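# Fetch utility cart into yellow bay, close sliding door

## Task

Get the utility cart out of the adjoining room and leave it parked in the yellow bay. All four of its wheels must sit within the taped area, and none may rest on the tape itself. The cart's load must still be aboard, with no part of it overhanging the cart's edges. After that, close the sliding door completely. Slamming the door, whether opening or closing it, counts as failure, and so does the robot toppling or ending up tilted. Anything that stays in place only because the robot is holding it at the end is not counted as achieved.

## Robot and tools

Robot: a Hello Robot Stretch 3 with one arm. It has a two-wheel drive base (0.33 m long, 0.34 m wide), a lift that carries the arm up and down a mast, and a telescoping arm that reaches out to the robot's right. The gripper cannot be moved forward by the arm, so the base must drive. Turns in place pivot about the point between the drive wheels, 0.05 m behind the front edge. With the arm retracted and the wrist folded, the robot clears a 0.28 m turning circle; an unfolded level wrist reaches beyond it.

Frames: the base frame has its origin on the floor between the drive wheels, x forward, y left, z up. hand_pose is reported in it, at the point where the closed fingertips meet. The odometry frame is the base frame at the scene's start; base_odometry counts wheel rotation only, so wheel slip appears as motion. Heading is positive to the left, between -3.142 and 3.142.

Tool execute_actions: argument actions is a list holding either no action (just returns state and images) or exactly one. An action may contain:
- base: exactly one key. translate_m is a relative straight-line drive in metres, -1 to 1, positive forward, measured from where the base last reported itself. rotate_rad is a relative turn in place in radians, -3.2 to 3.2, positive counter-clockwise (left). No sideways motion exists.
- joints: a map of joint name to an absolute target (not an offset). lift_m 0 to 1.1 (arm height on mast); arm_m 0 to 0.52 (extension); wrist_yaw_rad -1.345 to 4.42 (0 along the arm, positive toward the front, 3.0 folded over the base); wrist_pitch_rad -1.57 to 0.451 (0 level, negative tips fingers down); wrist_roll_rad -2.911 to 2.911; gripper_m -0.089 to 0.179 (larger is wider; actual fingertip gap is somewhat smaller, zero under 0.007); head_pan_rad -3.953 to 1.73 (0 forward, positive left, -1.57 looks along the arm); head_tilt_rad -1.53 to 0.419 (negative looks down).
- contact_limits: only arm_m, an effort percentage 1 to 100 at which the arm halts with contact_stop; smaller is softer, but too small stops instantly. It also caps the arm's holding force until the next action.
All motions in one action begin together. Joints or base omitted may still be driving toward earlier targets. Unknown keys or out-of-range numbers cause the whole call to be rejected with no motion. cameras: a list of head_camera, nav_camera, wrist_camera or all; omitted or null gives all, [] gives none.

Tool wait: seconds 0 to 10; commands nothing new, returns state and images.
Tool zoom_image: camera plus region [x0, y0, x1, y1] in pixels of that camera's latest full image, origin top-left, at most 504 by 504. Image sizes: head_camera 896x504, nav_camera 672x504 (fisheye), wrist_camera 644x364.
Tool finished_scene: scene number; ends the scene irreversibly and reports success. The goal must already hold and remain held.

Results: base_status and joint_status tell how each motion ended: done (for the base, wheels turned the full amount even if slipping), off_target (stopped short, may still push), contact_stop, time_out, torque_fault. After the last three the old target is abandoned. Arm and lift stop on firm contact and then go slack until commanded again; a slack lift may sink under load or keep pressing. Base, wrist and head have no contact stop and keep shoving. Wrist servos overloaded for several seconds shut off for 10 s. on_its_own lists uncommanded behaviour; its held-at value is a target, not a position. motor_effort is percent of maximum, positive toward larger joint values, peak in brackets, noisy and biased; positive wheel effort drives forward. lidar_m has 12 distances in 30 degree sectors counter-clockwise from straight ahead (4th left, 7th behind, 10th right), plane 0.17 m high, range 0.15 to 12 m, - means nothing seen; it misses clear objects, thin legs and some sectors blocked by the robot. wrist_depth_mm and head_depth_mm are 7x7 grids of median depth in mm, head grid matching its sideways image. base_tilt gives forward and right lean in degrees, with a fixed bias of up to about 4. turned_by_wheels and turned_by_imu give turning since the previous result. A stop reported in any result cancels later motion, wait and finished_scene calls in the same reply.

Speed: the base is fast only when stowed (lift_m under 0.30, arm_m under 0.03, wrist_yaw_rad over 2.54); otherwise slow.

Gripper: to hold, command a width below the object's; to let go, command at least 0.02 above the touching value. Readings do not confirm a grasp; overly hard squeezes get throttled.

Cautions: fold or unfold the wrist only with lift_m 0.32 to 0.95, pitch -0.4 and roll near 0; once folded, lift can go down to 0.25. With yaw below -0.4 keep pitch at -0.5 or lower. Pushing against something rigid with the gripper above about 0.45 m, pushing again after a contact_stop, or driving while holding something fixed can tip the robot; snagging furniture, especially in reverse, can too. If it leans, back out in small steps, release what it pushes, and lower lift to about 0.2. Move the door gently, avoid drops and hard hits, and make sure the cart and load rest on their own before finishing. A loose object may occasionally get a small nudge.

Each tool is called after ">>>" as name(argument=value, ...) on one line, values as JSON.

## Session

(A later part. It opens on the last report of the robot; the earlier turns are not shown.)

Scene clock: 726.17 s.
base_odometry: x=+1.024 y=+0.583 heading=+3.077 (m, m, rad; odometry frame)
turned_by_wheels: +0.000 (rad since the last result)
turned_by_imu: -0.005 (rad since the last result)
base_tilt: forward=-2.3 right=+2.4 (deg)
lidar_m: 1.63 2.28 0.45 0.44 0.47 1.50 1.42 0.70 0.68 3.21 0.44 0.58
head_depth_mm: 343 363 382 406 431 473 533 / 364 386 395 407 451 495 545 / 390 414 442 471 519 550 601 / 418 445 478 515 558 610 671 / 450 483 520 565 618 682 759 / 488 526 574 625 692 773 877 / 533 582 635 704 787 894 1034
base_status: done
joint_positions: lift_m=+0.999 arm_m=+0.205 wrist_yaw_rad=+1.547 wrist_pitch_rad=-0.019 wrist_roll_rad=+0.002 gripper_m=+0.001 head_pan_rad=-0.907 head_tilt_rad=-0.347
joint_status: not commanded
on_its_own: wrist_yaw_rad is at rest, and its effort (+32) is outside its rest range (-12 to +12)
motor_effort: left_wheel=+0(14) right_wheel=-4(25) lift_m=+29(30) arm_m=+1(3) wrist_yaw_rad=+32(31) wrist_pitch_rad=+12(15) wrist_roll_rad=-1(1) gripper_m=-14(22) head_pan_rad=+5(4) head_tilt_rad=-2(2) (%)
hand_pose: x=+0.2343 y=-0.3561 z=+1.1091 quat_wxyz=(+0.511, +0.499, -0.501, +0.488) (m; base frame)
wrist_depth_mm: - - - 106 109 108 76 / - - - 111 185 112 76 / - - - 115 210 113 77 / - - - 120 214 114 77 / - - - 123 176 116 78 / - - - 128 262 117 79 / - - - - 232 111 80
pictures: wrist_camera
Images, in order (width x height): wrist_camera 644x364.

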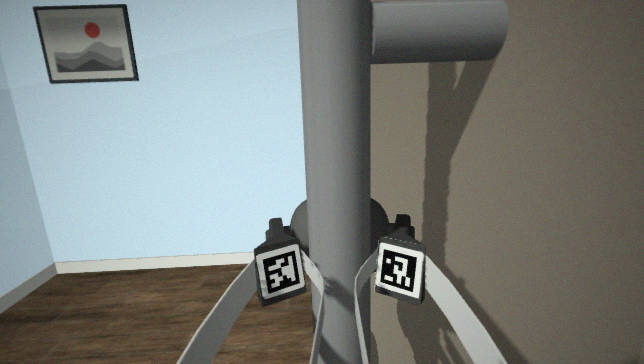

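>>> execute_actions(actions=[{"base":{"translate_m":-0.25},"joints":{"arm_m":0.213}}], cameras=[])

Scene clock: 730.93 s.
base_odometry: x=+1.274 y=+0.566 heading=+3.076 (m, m, rad; odometry frame)
turned_by_wheels: +0.000 (rad since the last result)
turned_by_imu: +0.001 (rad since the last result)
base_tilt: forward=-2.4 right=+2.4 (deg)
lidar_m: 1.67 0.61 0.47 0.46 1.57 1.24 1.18 0.73 0.54 3.22 0.45 0.59
head_depth_mm: 352 371 394 417 445 479 535 / 375 397 399 389 425 504 560 / 401 426 454 486 532 566 616 / 429 458 492 529 574 628 689 / 463 497 536 581 635 699 784 / 502 542 589 644 711 792 898 / 549 597 653 719 809 916 1062
base_status: done
joint_positions: lift_m=+0.999 arm_m=+0.213 wrist_yaw_rad=+1.525 wrist_pitch_rad=-0.019 wrist_roll_rad=+0.002 gripper_m=+0.001 head_pan_rad=-0.907 head_tilt_rad=-0.347
joint_status: all done
on_its_own: wrist_yaw_rad is held at +1.530, not at your +1.571, by its stall guard, which is not easing now
motor_effort: left_wheel=-1(4) right_wheel=+3(24) lift_m=+29(29) arm_m=+3(6) wrist_yaw_rad=+7(20) wrist_pitch_rad=+12(12) wrist_roll_rad=-1(1) gripper_m=-11(13) head_pan_rad=+6(3) head_tilt_rad=-2(2) (%)
hand_pose: x=+0.2341 y=-0.3697 z=+1.1091 quat_wxyz=(+0.516, +0.494, -0.507, +0.483) (m; base frame)
wrist_depth_mm: - - - 106 109 107 74 / - - - 111 175 108 75 / - - - 115 199 110 76 / - - - 120 203 112 76 / - - - 123 178 113 77 / - - - 128 193 114 78 / - - - 137 222 109 78
pictures: none
No camera images: the call's "cameras" was empty. Leave "cameras" out to get every camera's image.

>>> execute_actions(actions=[{"base":{"rotate_rad":0.03},"joints":{"arm_m":0.232,"wrist_yaw_rad":1.55}}], cameras=[])

>>> execute_actions(actions=[{"base":{"translate_m":-0.25},"joints":{"head_pan_rad":-0.7,"head_tilt_rad":-0.5}}], cameras=["head_camera"])

Scene clock: 736.27 s.
base_odometry: x=+1.274 y=+0.566 heading=+3.107 (m, m, rad; odometry frame)
turned_by_wheels: +0.030 (rad since the last result)
turned_by_imu: +0.026 (rad since the last result)
base_tilt: forward=-2.4 right=+2.4 (deg)
lidar_m: 1.82 0.60 0.47 0.47 1.58 1.23 1.18 0.71 0.53 3.23 0.46 0.61
head_depth_mm: 358 378 399 424 458 488 543 / 382 405 409 394 446 512 569 / 410 436 464 496 543 579 630 / 441 470 504 543 590 644 709 / 477 512 553 600 657 727 810 / 520 563 611 668 743 828 940 / 573 622 686 756 850 966 1135
base_status: done
joint_positions: lift_m=+0.999 arm_m=+0.232 wrist_yaw_rad=+1.568 wrist_pitch_rad=-0.020 wrist_roll_rad=+0.002 gripper_m=+0.001 head_pan_rad=-0.907 head_tilt_rad=-0.347
joint_status: all done
on_its_own: wrist_yaw_rad is at rest, and its effort (-23) is outside its rest range (-12 to +12)
motor_effort: left_wheel=+2(10) right_wheel=-3(29) lift_m=+29(29) arm_m=+5(7) wrist_yaw_rad=-23(22) wrist_pitch_rad=+12(13) wrist_roll_rad=-1(1) gripper_m=-12(12) head_pan_rad=+5(4) head_tilt_rad=-2(2) (%)
hand_pose: x=+0.2343 y=-0.3774 z=+1.1090 quat_wxyz=(+0.505, +0.505, -0.496, +0.494) (m; base frame)
wrist_depth_mm: - - - 107 107 103 69 / - - - 111 184 104 70 / - - - 115 214 106 70 / - - - 120 219 107 71 / - - - 124 182 108 71 / - - - 129 200 109 72 / - - - 137 236 103 72
pictures: none
No camera images: the call's "cameras" was empty. Leave "cameras" out to get every camera's image.

Scene clock: 739.77 s.
base_odometry: x=+1.524 y=+0.558 heading=+3.106 (m, m, rad; odometry frame)
turned_by_wheels: +0.000 (rad since the last result)
turned_by_imu: +0.001 (rad since the last result)
base_tilt: forward=-2.4 right=+2.3 (deg)
lidar_m: 1.83 0.63 0.57 1.53 1.34 0.97 0.93 0.71 0.52 0.48 0.46 0.62
head_depth_mm: 403 433 464 509 530 597 657 / 441 475 514 559 614 680 765 / 485 526 574 630 705 794 910 / 541 591 654 729 823 948 1119 / 607 672 758 860 995 1181 1261 / 698 783 898 1039 1248 1472 1290 / 813 935 1097 1508 1811 1561 1301
base_status: done
joint_positions: lift_m=+0.999 arm_m=+0.232 wrist_yaw_rad=+1.557 wrist_pitch_rad=-0.020 wrist_roll_rad=+0.002 gripper_m=+0.001 head_pan_rad=-0.707 head_tilt_rad=-0.494
joint_status: all done
motor_effort: left_wheel=-1(4) right_wheel=+3(23) lift_m=+29(29) arm_m=+5(6) wrist_yaw_rad=-9(23) wrist_pitch_rad=+12(12) wrist_roll_rad=-2(1) gripper_m=-12(13) head_pan_rad=+3(27) head_tilt_rad=-4(21) (%)
hand_pose: x=+0.2343 y=-0.3801 z=+1.1090 quat_wxyz=(+0.508, +0.502, -0.499, +0.491) (m; base frame)
wrist_depth_mm: - - - 106 107 105 71 / - - - 110 184 106 71 / - - - 115 213 107 72 / - - - 120 219 108 72 / - - - 124 183 110 73 / - - - 129 200 111 73 / - - - 137 236 105 74
pictures: head_camera (sideways: a quarter turn clockwise sets it upright)
Images, in order (width x height): head_camera 896x504.

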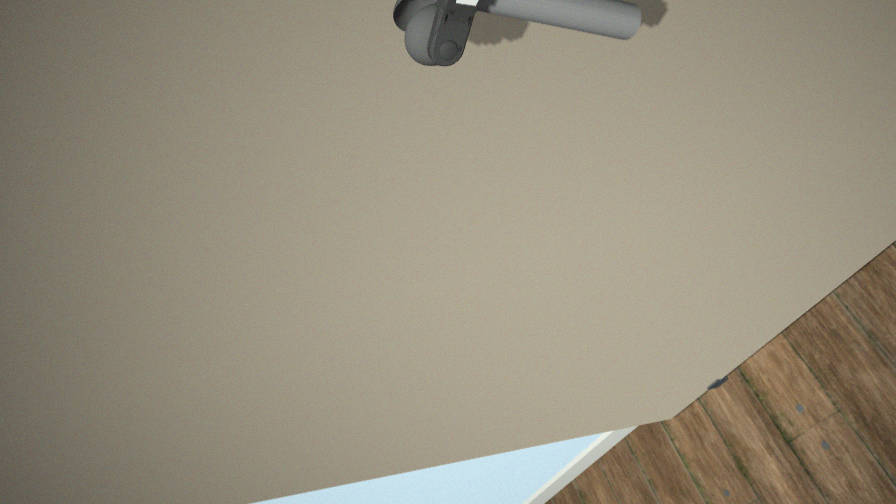

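>>> execute_actions(actions=[{"base":{"translate_m":-0.09}}], cameras=[])

>>> execute_actions(actions=[{"base":{"translate_m":-0.03}}], cameras=["head_camera"])

Scene clock: 743.93 s.
base_odometry: x=+1.614 y=+0.555 heading=+3.106 (m, m, rad; odometry frame)
turned_by_wheels: +0.000 (rad since the last result)
turned_by_imu: +0.000 (rad since the last result)
base_tilt: forward=-2.4 right=+2.3 (deg)
lidar_m: 1.84 0.64 0.62 1.53 1.21 0.87 0.84 0.72 0.52 0.49 0.46 0.62
head_depth_mm: 405 434 465 513 532 597 660 / 442 476 516 560 616 683 766 / 487 527 576 636 705 794 913 / 542 594 656 734 827 953 1124 / 611 676 758 860 999 1188 1263 / 701 786 902 1049 1255 1462 1300 / 819 942 1103 1524 1812 1565 1295
base_status: done
joint_positions: lift_m=+0.999 arm_m=+0.232 wrist_yaw_rad=+1.554 wrist_pitch_rad=-0.020 wrist_roll_rad=+0.002 gripper_m=+0.001 head_pan_rad=-0.707 head_tilt_rad=-0.494
joint_status: not commanded
motor_effort: left_wheel=-3(3) right_wheel=+6(23) lift_m=+29(29) arm_m=+4(4) wrist_yaw_rad=-4(10) wrist_pitch_rad=+12(12) wrist_roll_rad=-2(1) gripper_m=-11(12) head_pan_rad=+4(5) head_tilt_rad=-3(4) (%)
hand_pose: x=+0.2343 y=-0.3812 z=+1.1090 quat_wxyz=(+0.509, +0.501, -0.500, +0.490) (m; base frame)
wrist_depth_mm: - - - 106 107 105 71 / - - - 111 185 107 72 / - - - 115 213 108 72 / - - - 120 217 109 73 / - - - 123 183 110 73 / - - - 129 200 111 74 / 956 - - 137 233 105 74
pictures: none
No camera images: the call's "cameras" was empty. Leave "cameras" out to get every camera's image.

Scene clock: 745.13 s.
base_odometry: x=+1.644 y=+0.554 heading=+3.106 (m, m, rad; odometry frame)
turned_by_wheels: +0.000 (rad since the last result)
turned_by_imu: -0.001 (rad since the last result)
base_tilt: forward=-2.3 right=+2.4 (deg)
lidar_m: 1.84 0.65 0.65 1.53 1.17 0.84 0.81 0.72 0.52 0.49 0.46 0.62
head_depth_mm: 405 433 465 515 534 598 661 / 442 476 515 562 617 683 767 / 487 528 577 634 705 797 912 / 540 593 655 730 826 956 1124 / 609 674 756 861 995 1186 1260 / 697 784 898 1050 1251 1465 1290 / 818 938 1107 1509 1810 1562 1299
base_status: done
joint_positions: lift_m=+0.999 arm_m=+0.232 wrist_yaw_rad=+1.553 wrist_pitch_rad=-0.020 wrist_roll_rad=+0.002 gripper_m=+0.001 head_pan_rad=-0.707 head_tilt_rad=-0.494
joint_status: not commanded
motor_effort: left_wheel=+1(8) right_wheel=-3(22) lift_m=+29(29) arm_m=+3(4) wrist_yaw_rad=-4(10) wrist_pitch_rad=+12(14) wrist_roll_rad=-1(2) gripper_m=-12(12) head_pan_rad=+4(5) head_tilt_rad=-3(3) (%)
hand_pose: x=+0.2343 y=-0.3813 z=+1.1090 quat_wxyz=(+0.509, +0.501, -0.500, +0.490) (m; base frame)
wrist_depth_mm: - - - 106 107 106 71 / - - - 110 184 107 72 / - - - 114 213 108 72 / - - - 120 217 109 73 / - - - 123 183 111 73 / - - - 128 200 111 74 / 991 - - 136 234 105 74
pictures: head_camera (sideways: a quarter turn clockwise sets it upright)
Images, in order (width x height): head_camera 896x504.

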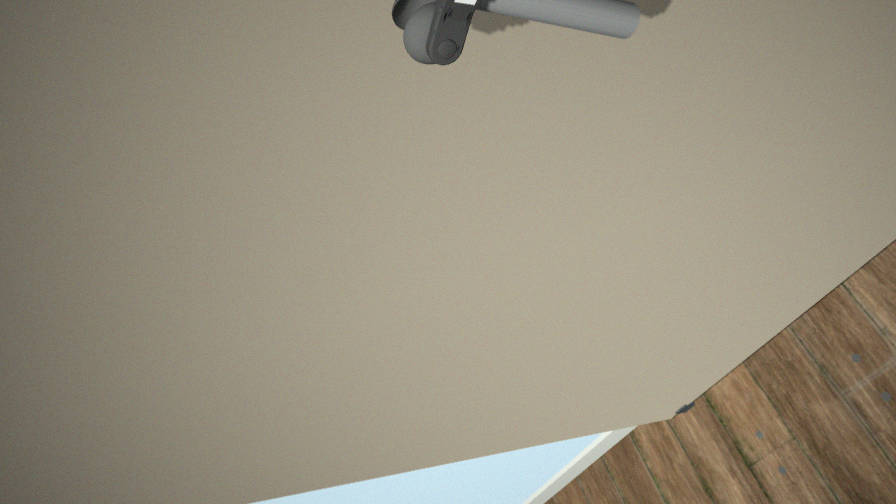

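>>> execute_actions(actions=[{"base":{"translate_m":-0.02}}], cameras=["head_camera"])

Scene clock: 747.73 s.
base_odometry: x=+1.664 y=+0.553 heading=+3.106 (m, m, rad; odometry frame)
turned_by_wheels: +0.000 (rad since the last result)
turned_by_imu: -0.001 (rad since the last result)
base_tilt: forward=-2.4 right=+2.4 (deg)
lidar_m: 1.82 0.66 0.67 1.53 1.14 0.82 0.79 0.72 0.52 0.50 0.46 0.62
head_depth_mm: 405 434 465 515 539 599 661 / 442 476 515 560 616 681 765 / 486 528 577 635 705 796 907 / 543 591 656 728 829 957 1128 / 610 677 758 860 999 1187 1265 / 699 783 897 1048 1259 1474 1291 / 818 938 1102 1505 1828 1562 1294
base_status: done
joint_positions: lift_m=+0.999 arm_m=+0.232 wrist_yaw_rad=+1.553 wrist_pitch_rad=-0.020 wrist_roll_rad=+0.002 gripper_m=+0.001 head_pan_rad=-0.707 head_tilt_rad=-0.494
joint_status: not commanded
motor_effort: left_wheel=-3(6) right_wheel=+8(23) lift_m=+29(29) arm_m=+4(3) wrist_yaw_rad=-4(9) wrist_pitch_rad=+13(14) wrist_roll_rad=-1(1) gripper_m=-11(12) head_pan_rad=+4(4) head_tilt_rad=-3(4) (%)
hand_pose: x=+0.2343 y=-0.3812 z=+1.1089 quat_wxyz=(+0.509, +0.501, -0.499, +0.490) (m; base frame)
wrist_depth_mm: - - - 106 107 105 71 / - - - 110 183 107 72 / - - - 115 212 108 72 / - - - 119 216 109 73 / - - - 123 183 110 73 / - - - 128 199 111 74 / - - - 136 233 105 75
pictures: head_camera (sideways: a quarter turn clockwise sets it upright)
Images, in order (width x height): head_camera 896x504.

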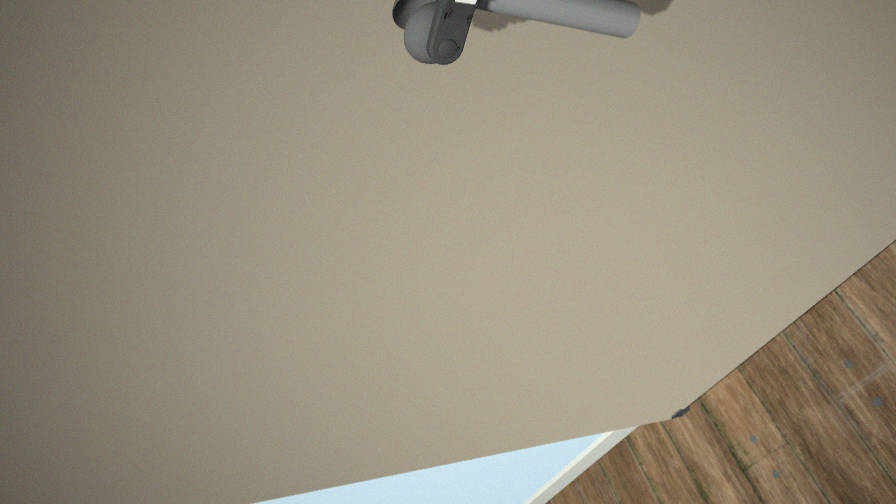

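>>> execute_actions(actions=[{"base":{"translate_m":-0.015}}], cameras=["head_camera"])

Scene clock: 750.57 s.
base_odometry: x=+1.679 y=+0.552 heading=+3.106 (m, m, rad; odometry frame)
turned_by_wheels: +0.000 (rad since the last result)
turned_by_imu: +0.000 (rad since the last result)
base_tilt: forward=-2.3 right=+2.4 (deg)
lidar_m: 1.82 0.67 0.70 1.53 1.12 0.81 0.77 0.72 0.52 0.50 0.46 0.62
head_depth_mm: 405 433 466 512 533 598 662 / 442 475 514 561 614 681 764 / 486 528 576 635 707 797 913 / 541 592 654 727 824 951 1119 / 610 674 758 862 1001 1189 1265 / 698 785 899 1046 1257 1465 1292 / 811 938 1101 1459 1811 1576 1302
base_status: done
joint_positions: lift_m=+0.999 arm_m=+0.232 wrist_yaw_rad=+1.553 wrist_pitch_rad=-0.020 wrist_roll_rad=+0.002 gripper_m=+0.001 head_pan_rad=-0.707 head_tilt_rad=-0.495
joint_status: not commanded
motor_effort: left_wheel=+0(8) right_wheel=-1(23) lift_m=+29(29) arm_m=+3(3) wrist_yaw_rad=-3(8) wrist_pitch_rad=+12(14) wrist_roll_rad=-1(1) gripper_m=-12(12) head_pan_rad=+5(3) head_tilt_rad=-3(3) (%)
hand_pose: x=+0.2343 y=-0.3814 z=+1.1091 quat_wxyz=(+0.509, +0.501, -0.500, +0.490) (m; base frame)
wrist_depth_mm: - - - 106 107 105 71 / - - - 110 185 107 72 / - - - 115 212 108 72 / - - - 119 217 109 73 / - - - 123 183 110 73 / - - - 128 200 111 74 / - - - 136 231 105 74
pictures: head_camera (sideways: a quarter turn clockwise sets it upright)
Images, in order (width x height): head_camera 896x504.

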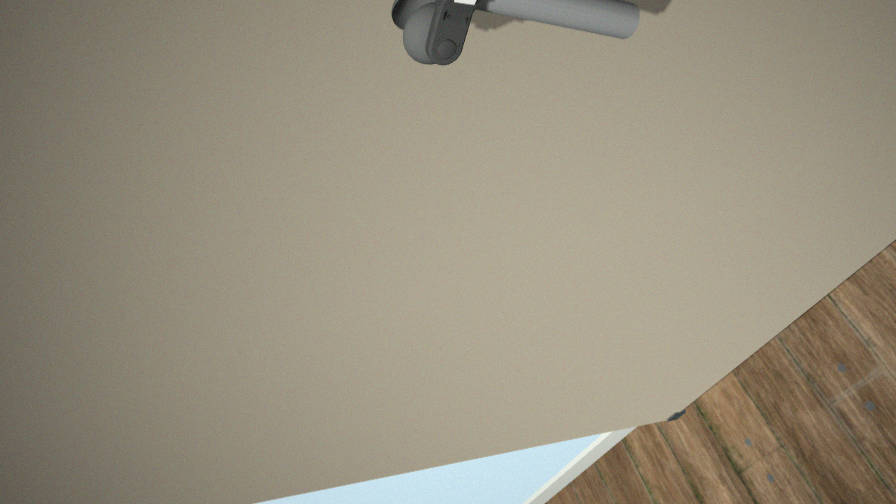

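>>> execute_actions(actions=[{"base":{"translate_m":-0.015}}], cameras=["head_camera"])

Scene clock: 753.00 s.
base_odometry: x=+1.694 y=+0.552 heading=+3.107 (m, m, rad; odometry frame)
turned_by_wheels: +0.001 (rad since the last result)
turned_by_imu: +0.002 (rad since the last result)
base_tilt: forward=-1.8 right=+2.4 (deg)
lidar_m: 1.84 0.68 0.72 1.53 1.10 0.79 0.76 0.72 0.52 0.50 0.47 0.62
head_depth_mm: 404 433 464 512 538 598 661 / 442 476 515 562 615 685 766 / 487 528 577 634 704 794 914 / 541 594 654 730 828 953 1118 / 610 676 759 859 1001 1184 1255 / 699 786 897 1047 1262 1467 1289 / 814 935 1100 1473 1824 1554 1284
base_status: done
joint_positions: lift_m=+0.999 arm_m=+0.232 wrist_yaw_rad=+1.552 wrist_pitch_rad=-0.011 wrist_roll_rad=+0.002 gripper_m=+0.001 head_pan_rad=-0.707 head_tilt_rad=-0.495
joint_status: not commanded
on_its_own: right_wheel is at rest, and its effort (-22) is outside its rest range (-18 to +18)
motor_effort: left_wheel=+7(10) right_wheel=-22(28) lift_m=+29(29) arm_m=+4(3) wrist_yaw_rad=-3(5) wrist_pitch_rad=+7(12) wrist_roll_rad=-1(1) gripper_m=-13(13) head_pan_rad=+4(5) head_tilt_rad=-3(3) (%)
hand_pose: x=+0.2345 y=-0.3816 z=+1.1112 quat_wxyz=(+0.507, +0.499, -0.502, +0.492) (m; base frame)
wrist_depth_mm: - - - 107 109 106 71 / - - - 112 184 106 72 / - - - 116 213 108 72 / - - - 121 217 109 73 / - - - 125 183 110 73 / - - - 130 198 111 74 / - - - 139 234 105 75
pictures: head_camera (sideways: a quarter turn clockwise sets it upright)
Images, in order (width x height): head_camera 896x504.

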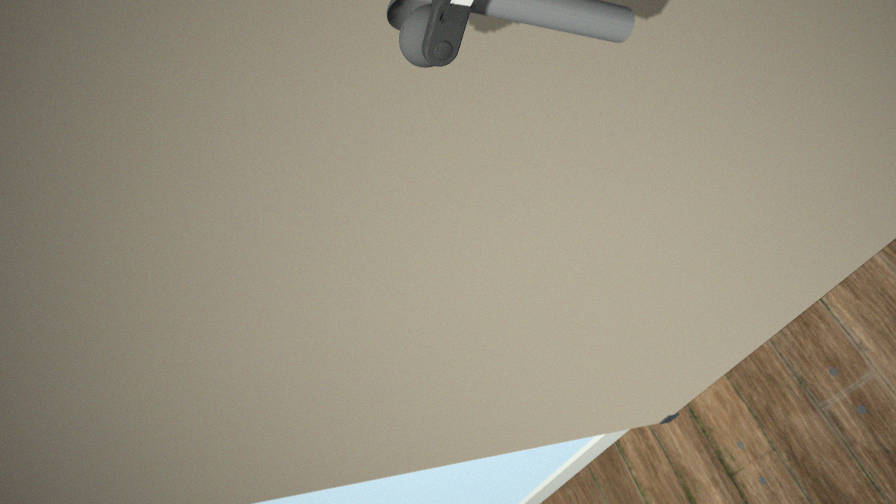

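Door stop reached. Release.

>>> execute_actions(actions=[{"base":{"translate_m":0.03},"joints":{"gripper_m":0.06}}], cameras=[])

>>> execute_actions(actions=[{"base":{"translate_m":-0.15}}], cameras=["wrist_camera","nav_camera"])

Scene clock: 756.53 s.
base_odometry: x=+1.664 y=+0.553 heading=+3.107 (m, m, rad; odometry frame)
turned_by_wheels: +0.000 (rad since the last result)
turned_by_imu: +0.000 (rad since the last result)
base_tilt: forward=-2.4 right=+2.4 (deg)
lidar_m: 1.83 0.66 0.67 1.53 1.14 0.82 0.79 0.72 0.52 0.46 0.46 0.62
head_depth_mm: 405 433 465 508 547 599 662 / 442 477 515 564 616 681 768 / 487 527 577 634 707 798 915 / 541 593 656 730 831 951 1125 / 612 676 757 860 997 1181 1258 / 696 786 899 1043 1257 1471 1290 / 819 937 1105 1512 1818 1554 1298
base_status: done
joint_positions: lift_m=+0.999 arm_m=+0.232 wrist_yaw_rad=+1.552 wrist_pitch_rad=-0.019 wrist_roll_rad=+0.002 gripper_m=+0.060 head_pan_rad=-0.707 head_tilt_rad=-0.495
joint_status: all done
motor_effort: left_wheel=-1(13) right_wheel=+1(21) lift_m=+29(29) arm_m=+4(3) wrist_yaw_rad=-2(3) wrist_pitch_rad=+12(12) wrist_roll_rad=-1(1) gripper_m=+1(90) head_pan_rad=+5(5) head_tilt_rad=-3(3) (%)
hand_pose: x=+0.2343 y=-0.3816 z=+1.1093 quat_wxyz=(+0.509, +0.500, -0.500, +0.490) (m; base frame)
wrist_depth_mm: - - - 91 92 92 71 / - - - 94 183 107 72 / - - - 98 211 108 72 / - - - 101 216 109 73 / - - - 106 307 110 73 / - - - 110 267 104 74 / 976 - - 116 231 122 74
pictures: none
No camera images: the call's "cameras" was empty. Leave "cameras" out to get every camera's image.

Scene clock: 758.97 s.
base_odometry: x=+1.814 y=+0.548 heading=+3.107 (m, m, rad; odometry frame)
turned_by_wheels: +0.000 (rad since the last result)
turned_by_imu: +0.001 (rad since the last result)
base_tilt: forward=-2.4 right=+2.4 (deg)
lidar_m: 1.84 0.78 0.91 1.52 0.92 0.67 0.64 0.66 0.52 0.50 0.52 0.62
head_depth_mm: 408 436 470 516 583 668 756 / 445 455 496 551 621 689 795 / 489 532 581 641 711 800 917 / 544 596 659 736 831 956 1134 / 613 682 765 867 1001 1194 1264 / 701 791 902 1054 1270 1475 1299 / 824 946 1107 1352 1832 1566 1291
base_status: done
joint_positions: lift_m=+0.999 arm_m=+0.232 wrist_yaw_rad=+1.552 wrist_pitch_rad=-0.019 wrist_roll_rad=+0.002 gripper_m=+0.060 head_pan_rad=-0.707 head_tilt_rad=-0.495
joint_status: not commanded
motor_effort: left_wheel=-1(4) right_wheel=+1(3) lift_m=+29(29) arm_m=+4(3) wrist_yaw_rad=-2(2) wrist_pitch_rad=+11(12) wrist_roll_rad=-1(1) gripper_m=+1(0) head_pan_rad=+5(4) head_tilt_rad=-3(3) (%)
hand_pose: x=+0.2343 y=-0.3816 z=+1.1093 quat_wxyz=(+0.509, +0.500, -0.500, +0.490) (m; base frame)
wrist_depth_mm: - - - 447 211 172 139 / - - - 241 216 178 141 / - - - 721 220 184 142 / - - - 763 224 191 143 / - - - 823 319 193 144 / - - - 574 277 197 145 / - - - - 241 214 146
pictures: nav_camera (sideways: a quarter turn counterclockwise sets it upright), wrist_camera
Images, in order (width x height): nav_camera 672x504, wrist_camera 644x364.

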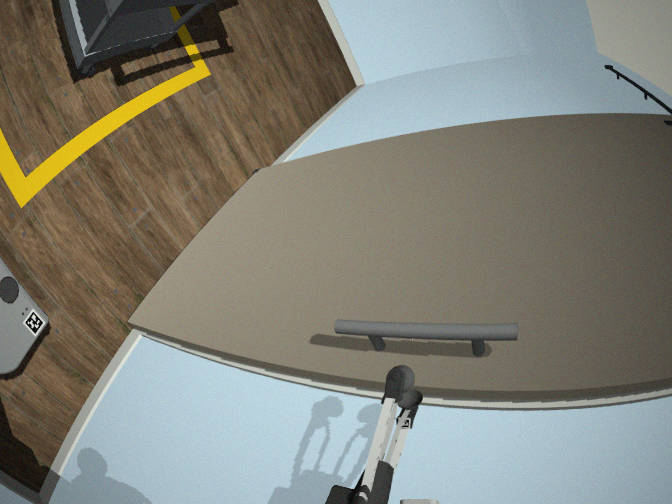

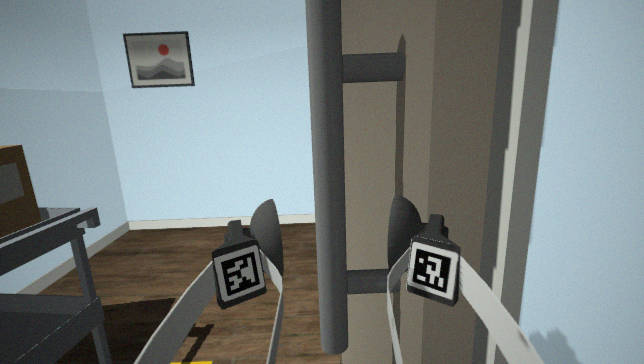

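>>> finished_scene(scene=2)

The scene is finished: the task was done.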